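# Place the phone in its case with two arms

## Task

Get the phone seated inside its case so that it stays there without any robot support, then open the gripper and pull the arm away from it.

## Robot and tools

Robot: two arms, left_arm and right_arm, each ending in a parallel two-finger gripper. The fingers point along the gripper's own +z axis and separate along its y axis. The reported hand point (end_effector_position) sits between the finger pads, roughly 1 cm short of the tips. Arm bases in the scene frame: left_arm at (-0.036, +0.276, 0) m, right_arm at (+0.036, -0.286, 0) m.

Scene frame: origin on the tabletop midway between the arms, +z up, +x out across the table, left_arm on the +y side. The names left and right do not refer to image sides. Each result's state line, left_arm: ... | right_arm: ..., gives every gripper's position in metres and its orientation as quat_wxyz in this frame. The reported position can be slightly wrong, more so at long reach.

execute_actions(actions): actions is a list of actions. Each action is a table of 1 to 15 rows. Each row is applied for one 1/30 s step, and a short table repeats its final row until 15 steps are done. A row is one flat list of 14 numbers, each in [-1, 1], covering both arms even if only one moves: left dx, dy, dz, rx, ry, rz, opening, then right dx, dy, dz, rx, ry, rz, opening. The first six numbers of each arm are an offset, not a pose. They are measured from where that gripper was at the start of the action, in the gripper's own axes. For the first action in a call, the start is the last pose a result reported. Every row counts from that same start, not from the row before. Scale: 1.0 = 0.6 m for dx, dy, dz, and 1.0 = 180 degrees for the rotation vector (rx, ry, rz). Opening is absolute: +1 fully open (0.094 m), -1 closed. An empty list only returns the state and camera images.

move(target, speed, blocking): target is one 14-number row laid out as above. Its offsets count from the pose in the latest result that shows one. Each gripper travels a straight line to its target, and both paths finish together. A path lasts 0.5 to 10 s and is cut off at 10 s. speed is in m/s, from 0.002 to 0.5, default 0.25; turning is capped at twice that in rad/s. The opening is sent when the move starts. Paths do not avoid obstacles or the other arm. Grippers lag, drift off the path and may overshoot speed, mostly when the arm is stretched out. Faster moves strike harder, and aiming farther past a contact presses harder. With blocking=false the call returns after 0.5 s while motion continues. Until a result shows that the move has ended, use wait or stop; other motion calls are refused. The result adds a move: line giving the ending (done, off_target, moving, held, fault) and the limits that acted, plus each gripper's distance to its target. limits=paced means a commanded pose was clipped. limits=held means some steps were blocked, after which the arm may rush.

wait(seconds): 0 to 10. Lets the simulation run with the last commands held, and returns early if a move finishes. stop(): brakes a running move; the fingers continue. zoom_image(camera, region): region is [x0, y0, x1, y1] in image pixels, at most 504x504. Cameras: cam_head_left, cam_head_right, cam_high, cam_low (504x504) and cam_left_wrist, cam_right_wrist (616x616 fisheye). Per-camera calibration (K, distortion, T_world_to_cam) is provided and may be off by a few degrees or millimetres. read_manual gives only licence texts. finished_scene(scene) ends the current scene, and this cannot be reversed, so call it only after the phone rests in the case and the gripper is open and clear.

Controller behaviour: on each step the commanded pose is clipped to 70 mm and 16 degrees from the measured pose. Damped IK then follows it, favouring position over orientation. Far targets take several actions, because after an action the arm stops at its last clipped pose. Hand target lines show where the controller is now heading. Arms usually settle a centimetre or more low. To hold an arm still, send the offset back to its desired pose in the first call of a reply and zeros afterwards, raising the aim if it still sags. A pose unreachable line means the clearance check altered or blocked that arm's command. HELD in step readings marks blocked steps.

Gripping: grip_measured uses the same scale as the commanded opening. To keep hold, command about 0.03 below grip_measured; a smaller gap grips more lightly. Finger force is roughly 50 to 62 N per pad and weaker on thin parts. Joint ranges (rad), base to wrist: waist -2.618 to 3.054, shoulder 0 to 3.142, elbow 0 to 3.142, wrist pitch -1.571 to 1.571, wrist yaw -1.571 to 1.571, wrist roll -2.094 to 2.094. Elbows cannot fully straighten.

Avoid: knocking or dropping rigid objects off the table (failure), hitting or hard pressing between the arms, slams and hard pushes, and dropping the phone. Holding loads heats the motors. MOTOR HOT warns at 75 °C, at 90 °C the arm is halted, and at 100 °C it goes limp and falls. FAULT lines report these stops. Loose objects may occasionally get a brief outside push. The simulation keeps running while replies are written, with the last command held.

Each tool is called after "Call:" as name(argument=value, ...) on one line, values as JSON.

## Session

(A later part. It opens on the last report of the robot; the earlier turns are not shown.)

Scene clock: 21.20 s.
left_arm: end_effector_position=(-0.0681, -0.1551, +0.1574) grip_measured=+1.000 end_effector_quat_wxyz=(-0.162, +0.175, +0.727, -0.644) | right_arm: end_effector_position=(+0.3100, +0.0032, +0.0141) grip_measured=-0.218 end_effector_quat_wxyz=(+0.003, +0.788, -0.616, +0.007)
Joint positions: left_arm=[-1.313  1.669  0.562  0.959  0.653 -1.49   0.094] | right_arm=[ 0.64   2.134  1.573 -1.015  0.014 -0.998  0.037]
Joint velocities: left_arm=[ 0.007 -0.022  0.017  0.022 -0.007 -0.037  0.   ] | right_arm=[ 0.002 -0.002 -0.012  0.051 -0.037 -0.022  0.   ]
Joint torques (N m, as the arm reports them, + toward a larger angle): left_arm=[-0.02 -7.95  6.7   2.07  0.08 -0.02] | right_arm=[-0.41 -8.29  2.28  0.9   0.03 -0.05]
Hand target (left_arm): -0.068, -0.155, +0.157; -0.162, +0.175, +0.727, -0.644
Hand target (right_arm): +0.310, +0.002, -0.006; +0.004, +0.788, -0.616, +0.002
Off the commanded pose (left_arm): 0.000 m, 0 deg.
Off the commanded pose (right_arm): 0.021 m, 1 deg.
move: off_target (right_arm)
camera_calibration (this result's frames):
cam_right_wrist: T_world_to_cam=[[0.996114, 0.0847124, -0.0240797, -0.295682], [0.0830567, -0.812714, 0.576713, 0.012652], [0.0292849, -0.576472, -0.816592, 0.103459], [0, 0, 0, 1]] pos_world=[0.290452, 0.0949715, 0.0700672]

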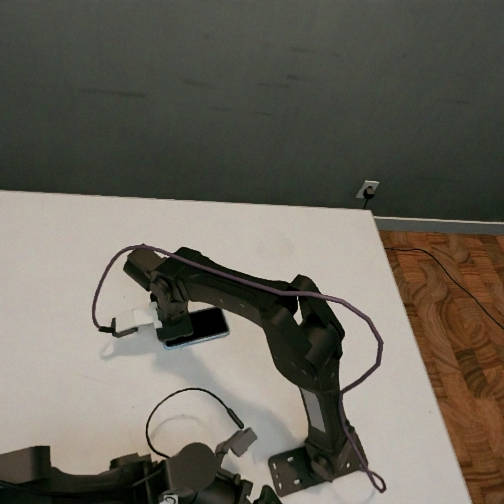

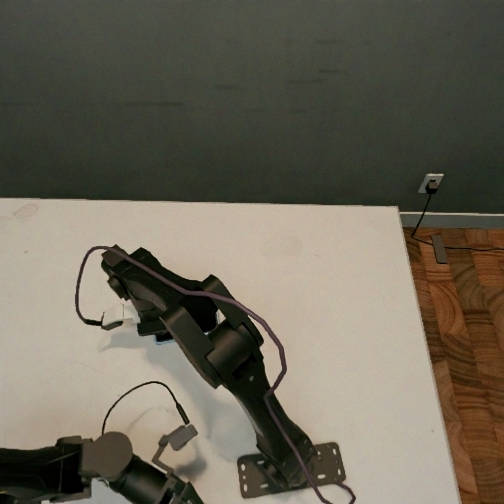

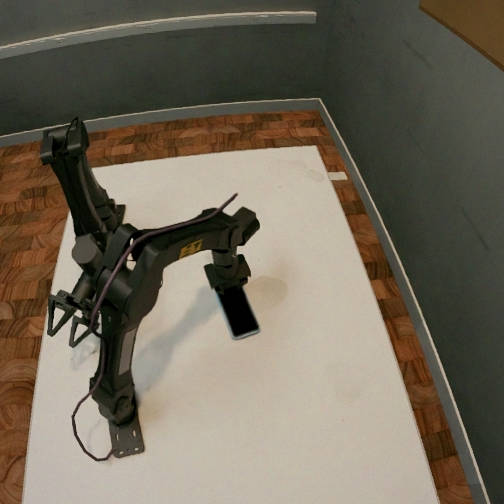

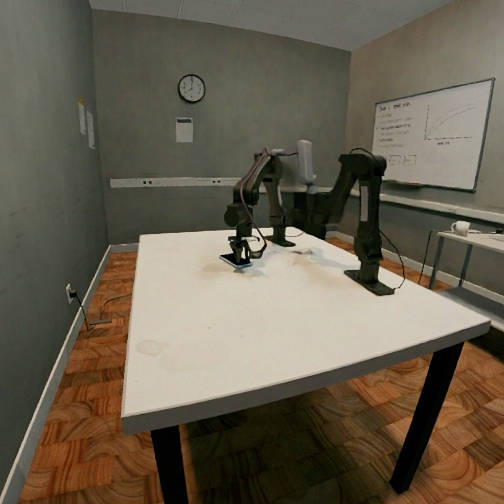

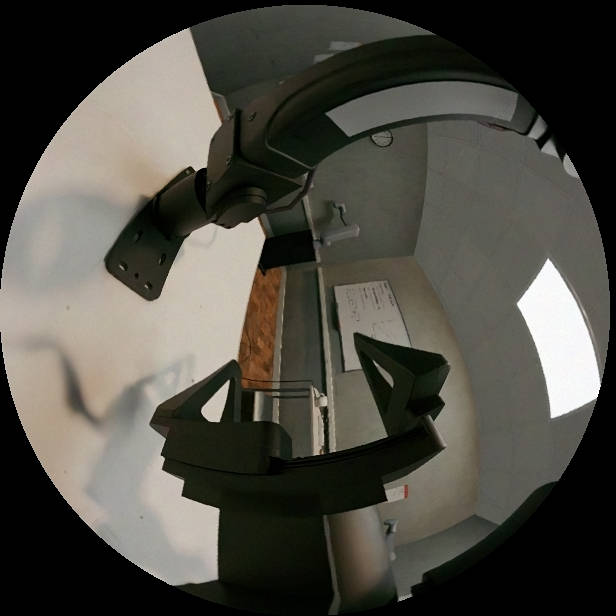

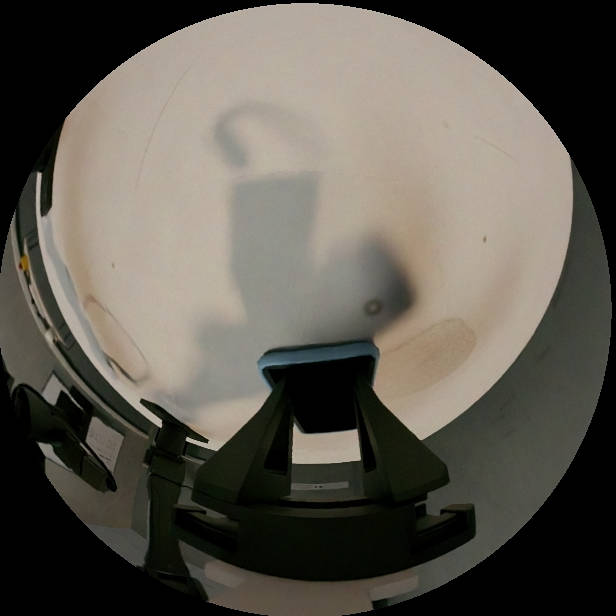

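Call:
move(target=[0,0,0,0,0,0,1, 0,0,-0.12,0,0,0,-0.22])

Call:
move(target=[0,0,0,0,0,0,1, 0.3,0.2,-0.1,0,0,0,0], speed=0.35)

Call:
zoom_image(camera="cam_low", region=[200, 230, 280, 280])

Call:
zoom_image(camera="cam_head_left", region=[130, 280, 260, 370])

Call:
zoom_image(camera="cam_high", region=[180, 260, 300, 360])

Scene clock: 22.47 s.
left_arm: end_effector_position=(-0.0681, -0.1551, +0.1574) grip_measured=+1.000 end_effector_quat_wxyz=(-0.162, +0.175, +0.727, -0.644) | right_arm: end_effector_position=(+0.3063, -0.0007, +0.0723) grip_measured=-0.218 end_effector_quat_wxyz=(+0.018, +0.788, -0.616, +0.006)
Joint positions: left_arm=[-1.313  1.669  0.562  0.959  0.653 -1.49   0.094] | right_arm=[ 0.64   2.092  1.744 -1.257  0.014 -0.998  0.037]
Joint velocities: left_arm=[-0.007 -0.002  0.012 -0.007  0.022 -0.007  0.   ] | right_arm=[-0.017 -0.007  0.007  0.022 -0.081  0.037 -0.   ]
Joint torques (N m, as the arm reports them, + toward a larger angle): left_arm=[-0.02 -7.95  6.71  2.07  0.08 -0.01] | right_arm=[  0.16 -11.46   8.62  -0.11   0.08   0.01]
Hand target (left_arm): -0.068, -0.155, +0.157; -0.162, +0.175, +0.727, -0.644
Hand target (right_arm): +0.308, +0.004, +0.086; +0.003, +0.788, -0.616, +0.007
Off the commanded pose (left_arm): 0.000 m, 0 deg.
Off the commanded pose (right_arm): 0.015 m, 2 deg.
move: off_target (right_arm)
camera_calibration (this result's frames):
cam_right_wrist: T_world_to_cam=[[0.995422, 0.083976, -0.0456347, -0.288546], [0.0946602, -0.800368, 0.591989, -0.0284334], [0.0131882, -0.593598, -0.804653, 0.152934], [0, 0, 0, 1]] pos_world=[0.287899, 0.0922554, 0.126724]

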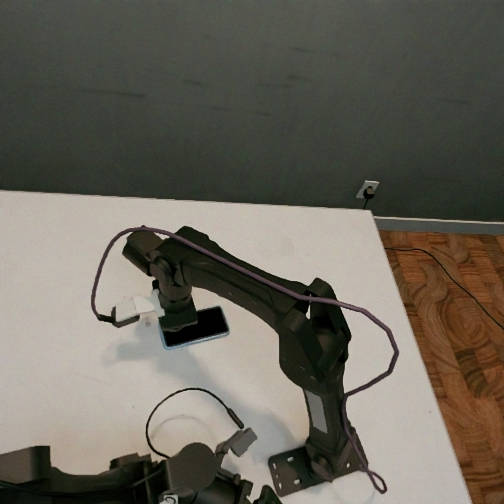

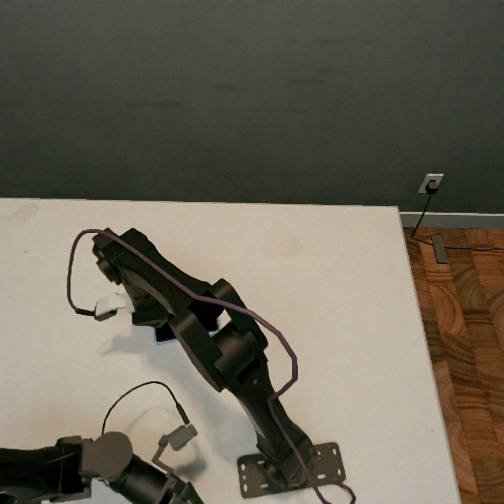

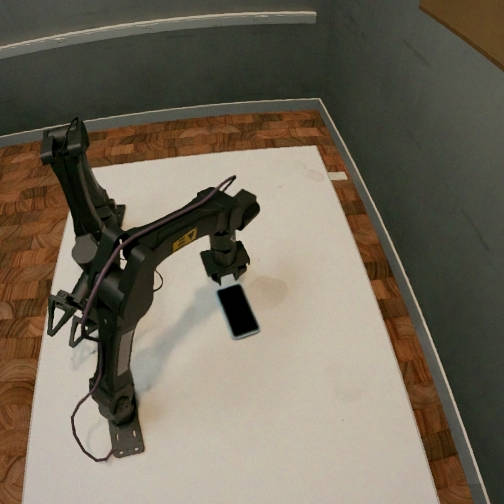

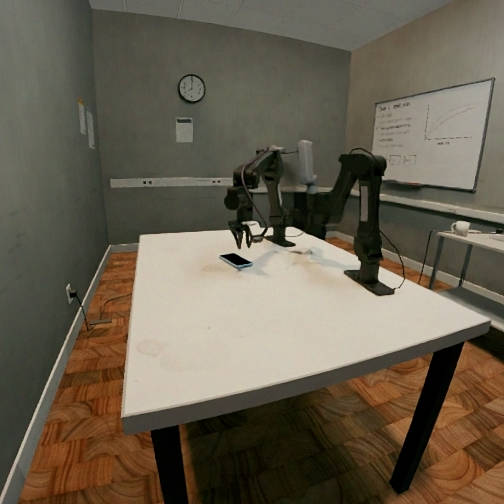

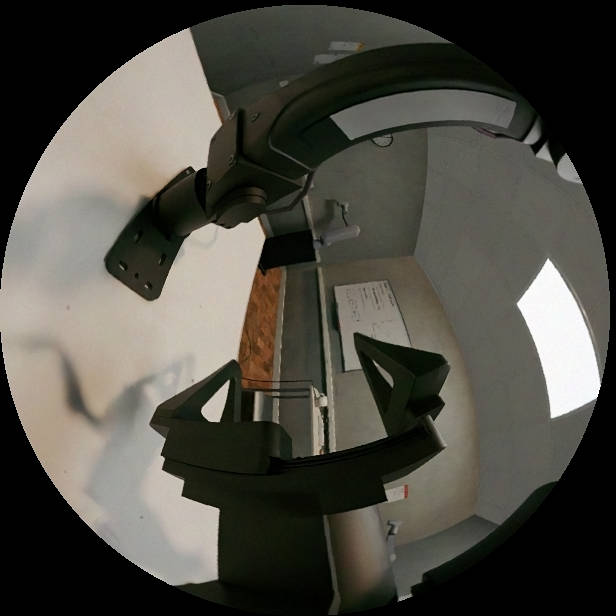

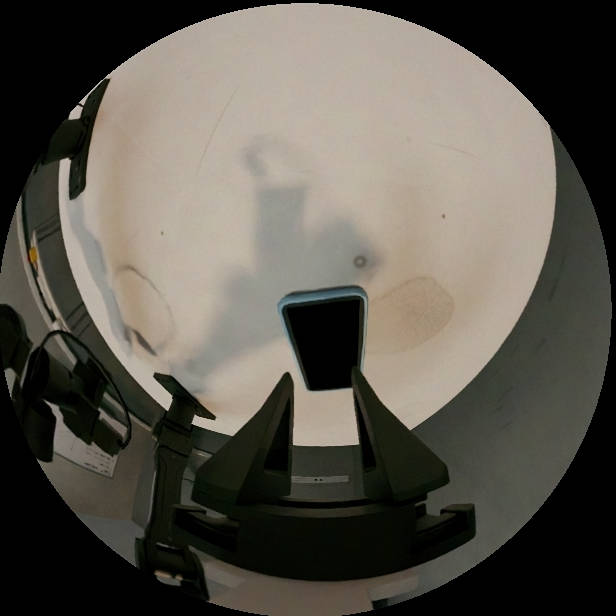

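Scene clock: 23.80 s.
left_arm: end_effector_position=(-0.0681, -0.1551, +0.1574) grip_measured=+1.000 end_effector_quat_wxyz=(-0.162, +0.175, +0.727, -0.644) | right_arm: end_effector_position=(+0.2386, -0.1958, +0.1379) grip_measured=-0.002 end_effector_quat_wxyz=(+0.008, +0.786, -0.618, +0.007)
Joint positions: left_arm=[-1.313  1.669  0.562  0.959  0.653 -1.49   0.094] | right_arm=[ 0.255  1.388  1.18  -1.369  0.02  -1.378  0.047]
Joint velocities: left_arm=[ 0.007  0.007 -0.037 -0.081 -0.007 -0.037  0.   ] | right_arm=[ 0.002 -0.002  0.002  0.007 -0.037 -0.022 -0.   ]
Joint torques (N m, as the arm reports them, + toward a larger angle): left_arm=[-0.03 -7.95  6.72  2.07  0.08 -0.01] | right_arm=[-0.64 -5.06  4.8  -0.02  0.   -0.12]
Hand target (left_arm): -0.068, -0.155, +0.157; -0.162, +0.175, +0.727, -0.644
Hand target (right_arm): +0.231, -0.200, +0.137; +0.014, +0.788, -0.616, -0.000
Off the commanded pose (left_arm): 0.000 m, 0 deg.
Off the commanded pose (right_arm): 0.008 m, 1 deg.
move: done
camera_calibration (this result's frames):
cam_right_wrist: T_world_to_cam=[[0.996395, 0.0795405, -0.0295061, -0.205054], [0.0818063, -0.808687, 0.582523, -0.214258], [0.0224731, -0.582837, -0.812278, 0.0917045], [0, 0, 0, 1]] pos_world=[0.219782, -0.103508, 0.193249]

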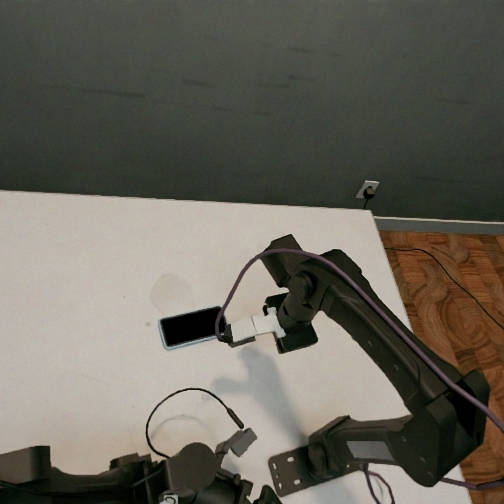

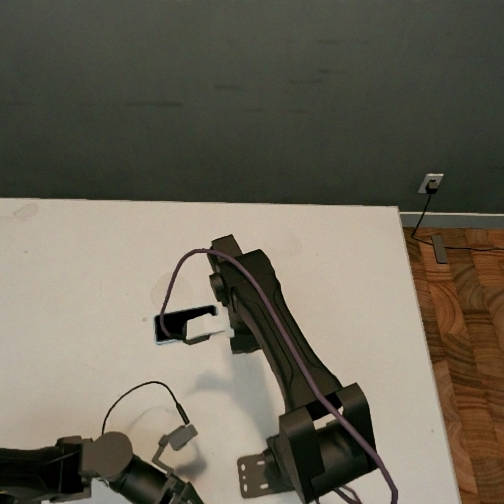

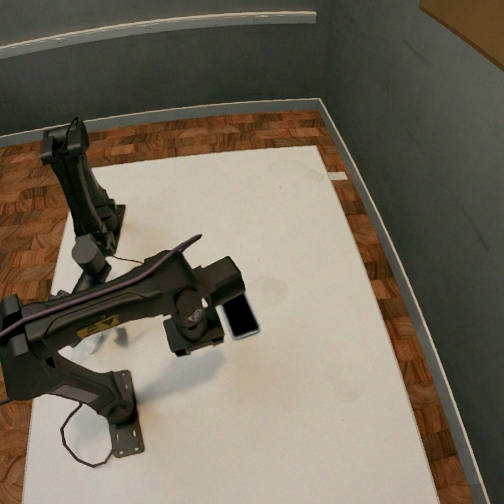

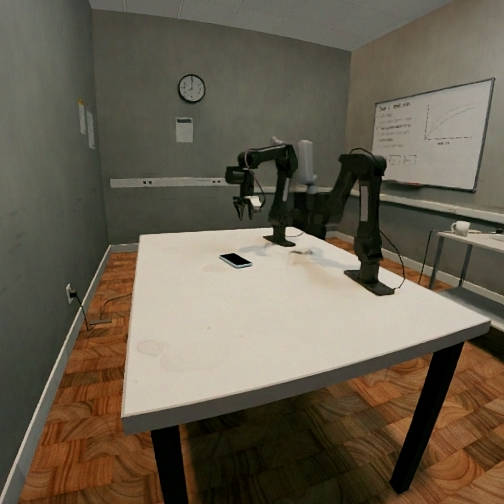

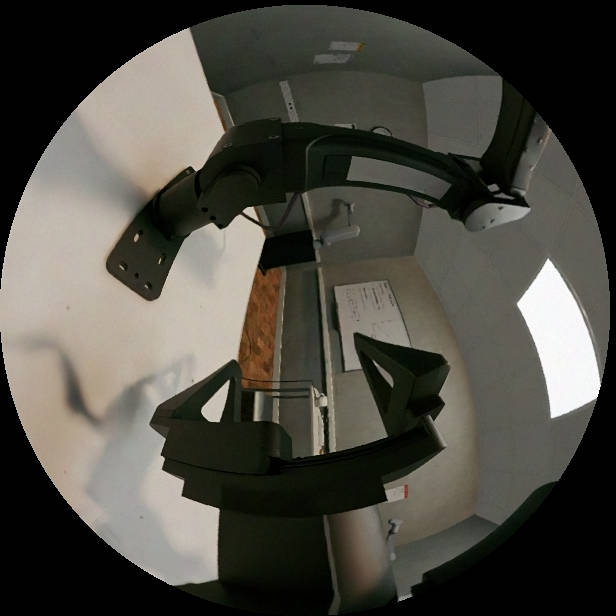

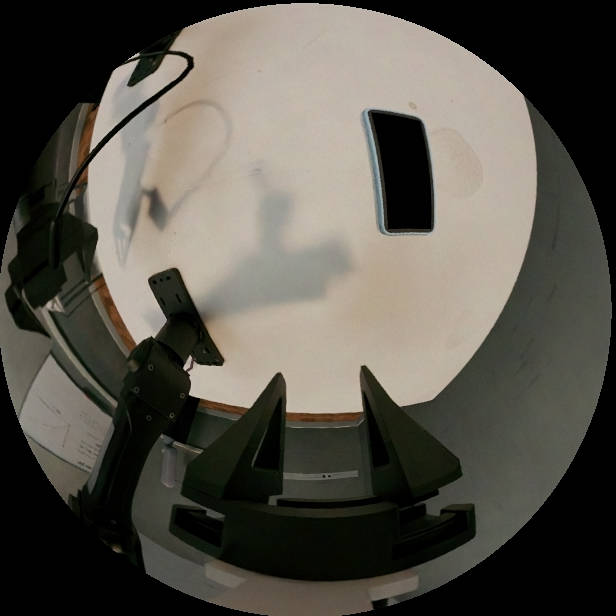

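Region (200, 230, 280, 280) of cam_low's 504x504 image, scaled by 6.300, with more detail than that image has; it fills the top 315 rows of this view, and the rest is white.

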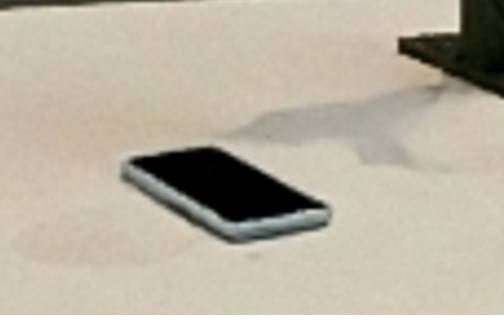

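Region (130, 280, 260, 370) of cam_head_left's 504x504 image, scaled by 3.877, with more detail than that image has; it fills the top 349 rows of this view, and the rest is white.

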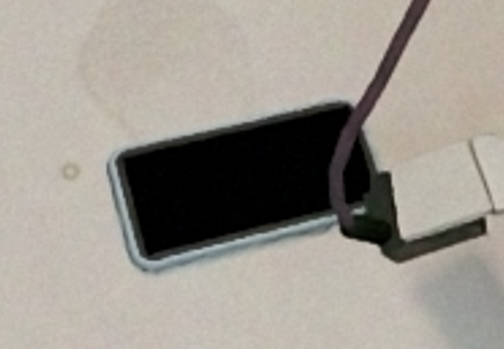

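Region (180, 260, 300, 360) of cam_high's 504x504 image, scaled by 4.200, with more detail than that image has.

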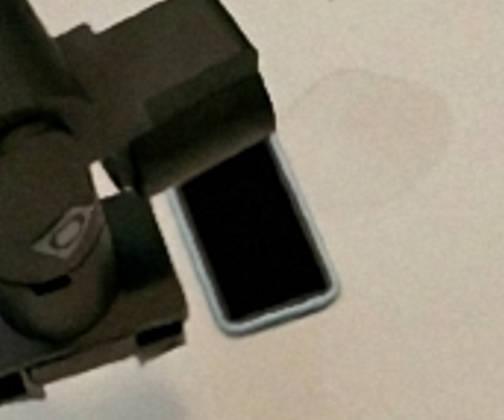

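Call:
zoom_image(camera="cam_right_wrist", region=[340, 90, 460, 250])

Region (340, 90, 460, 250) of cam_right_wrist's 616x616 image, scaled by 3.150, with more detail than that image has; it fills the left 378 columns of this view, and the rest is white.

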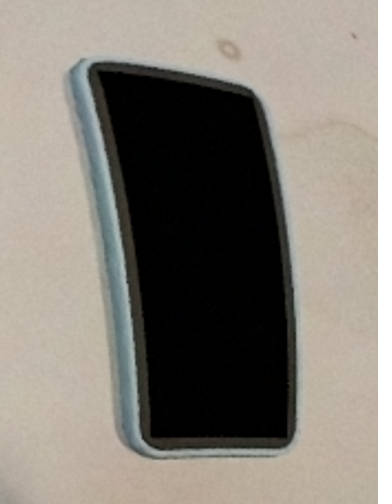

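Call:
finished_scene(scene=1)

The scene is finished: the task was done.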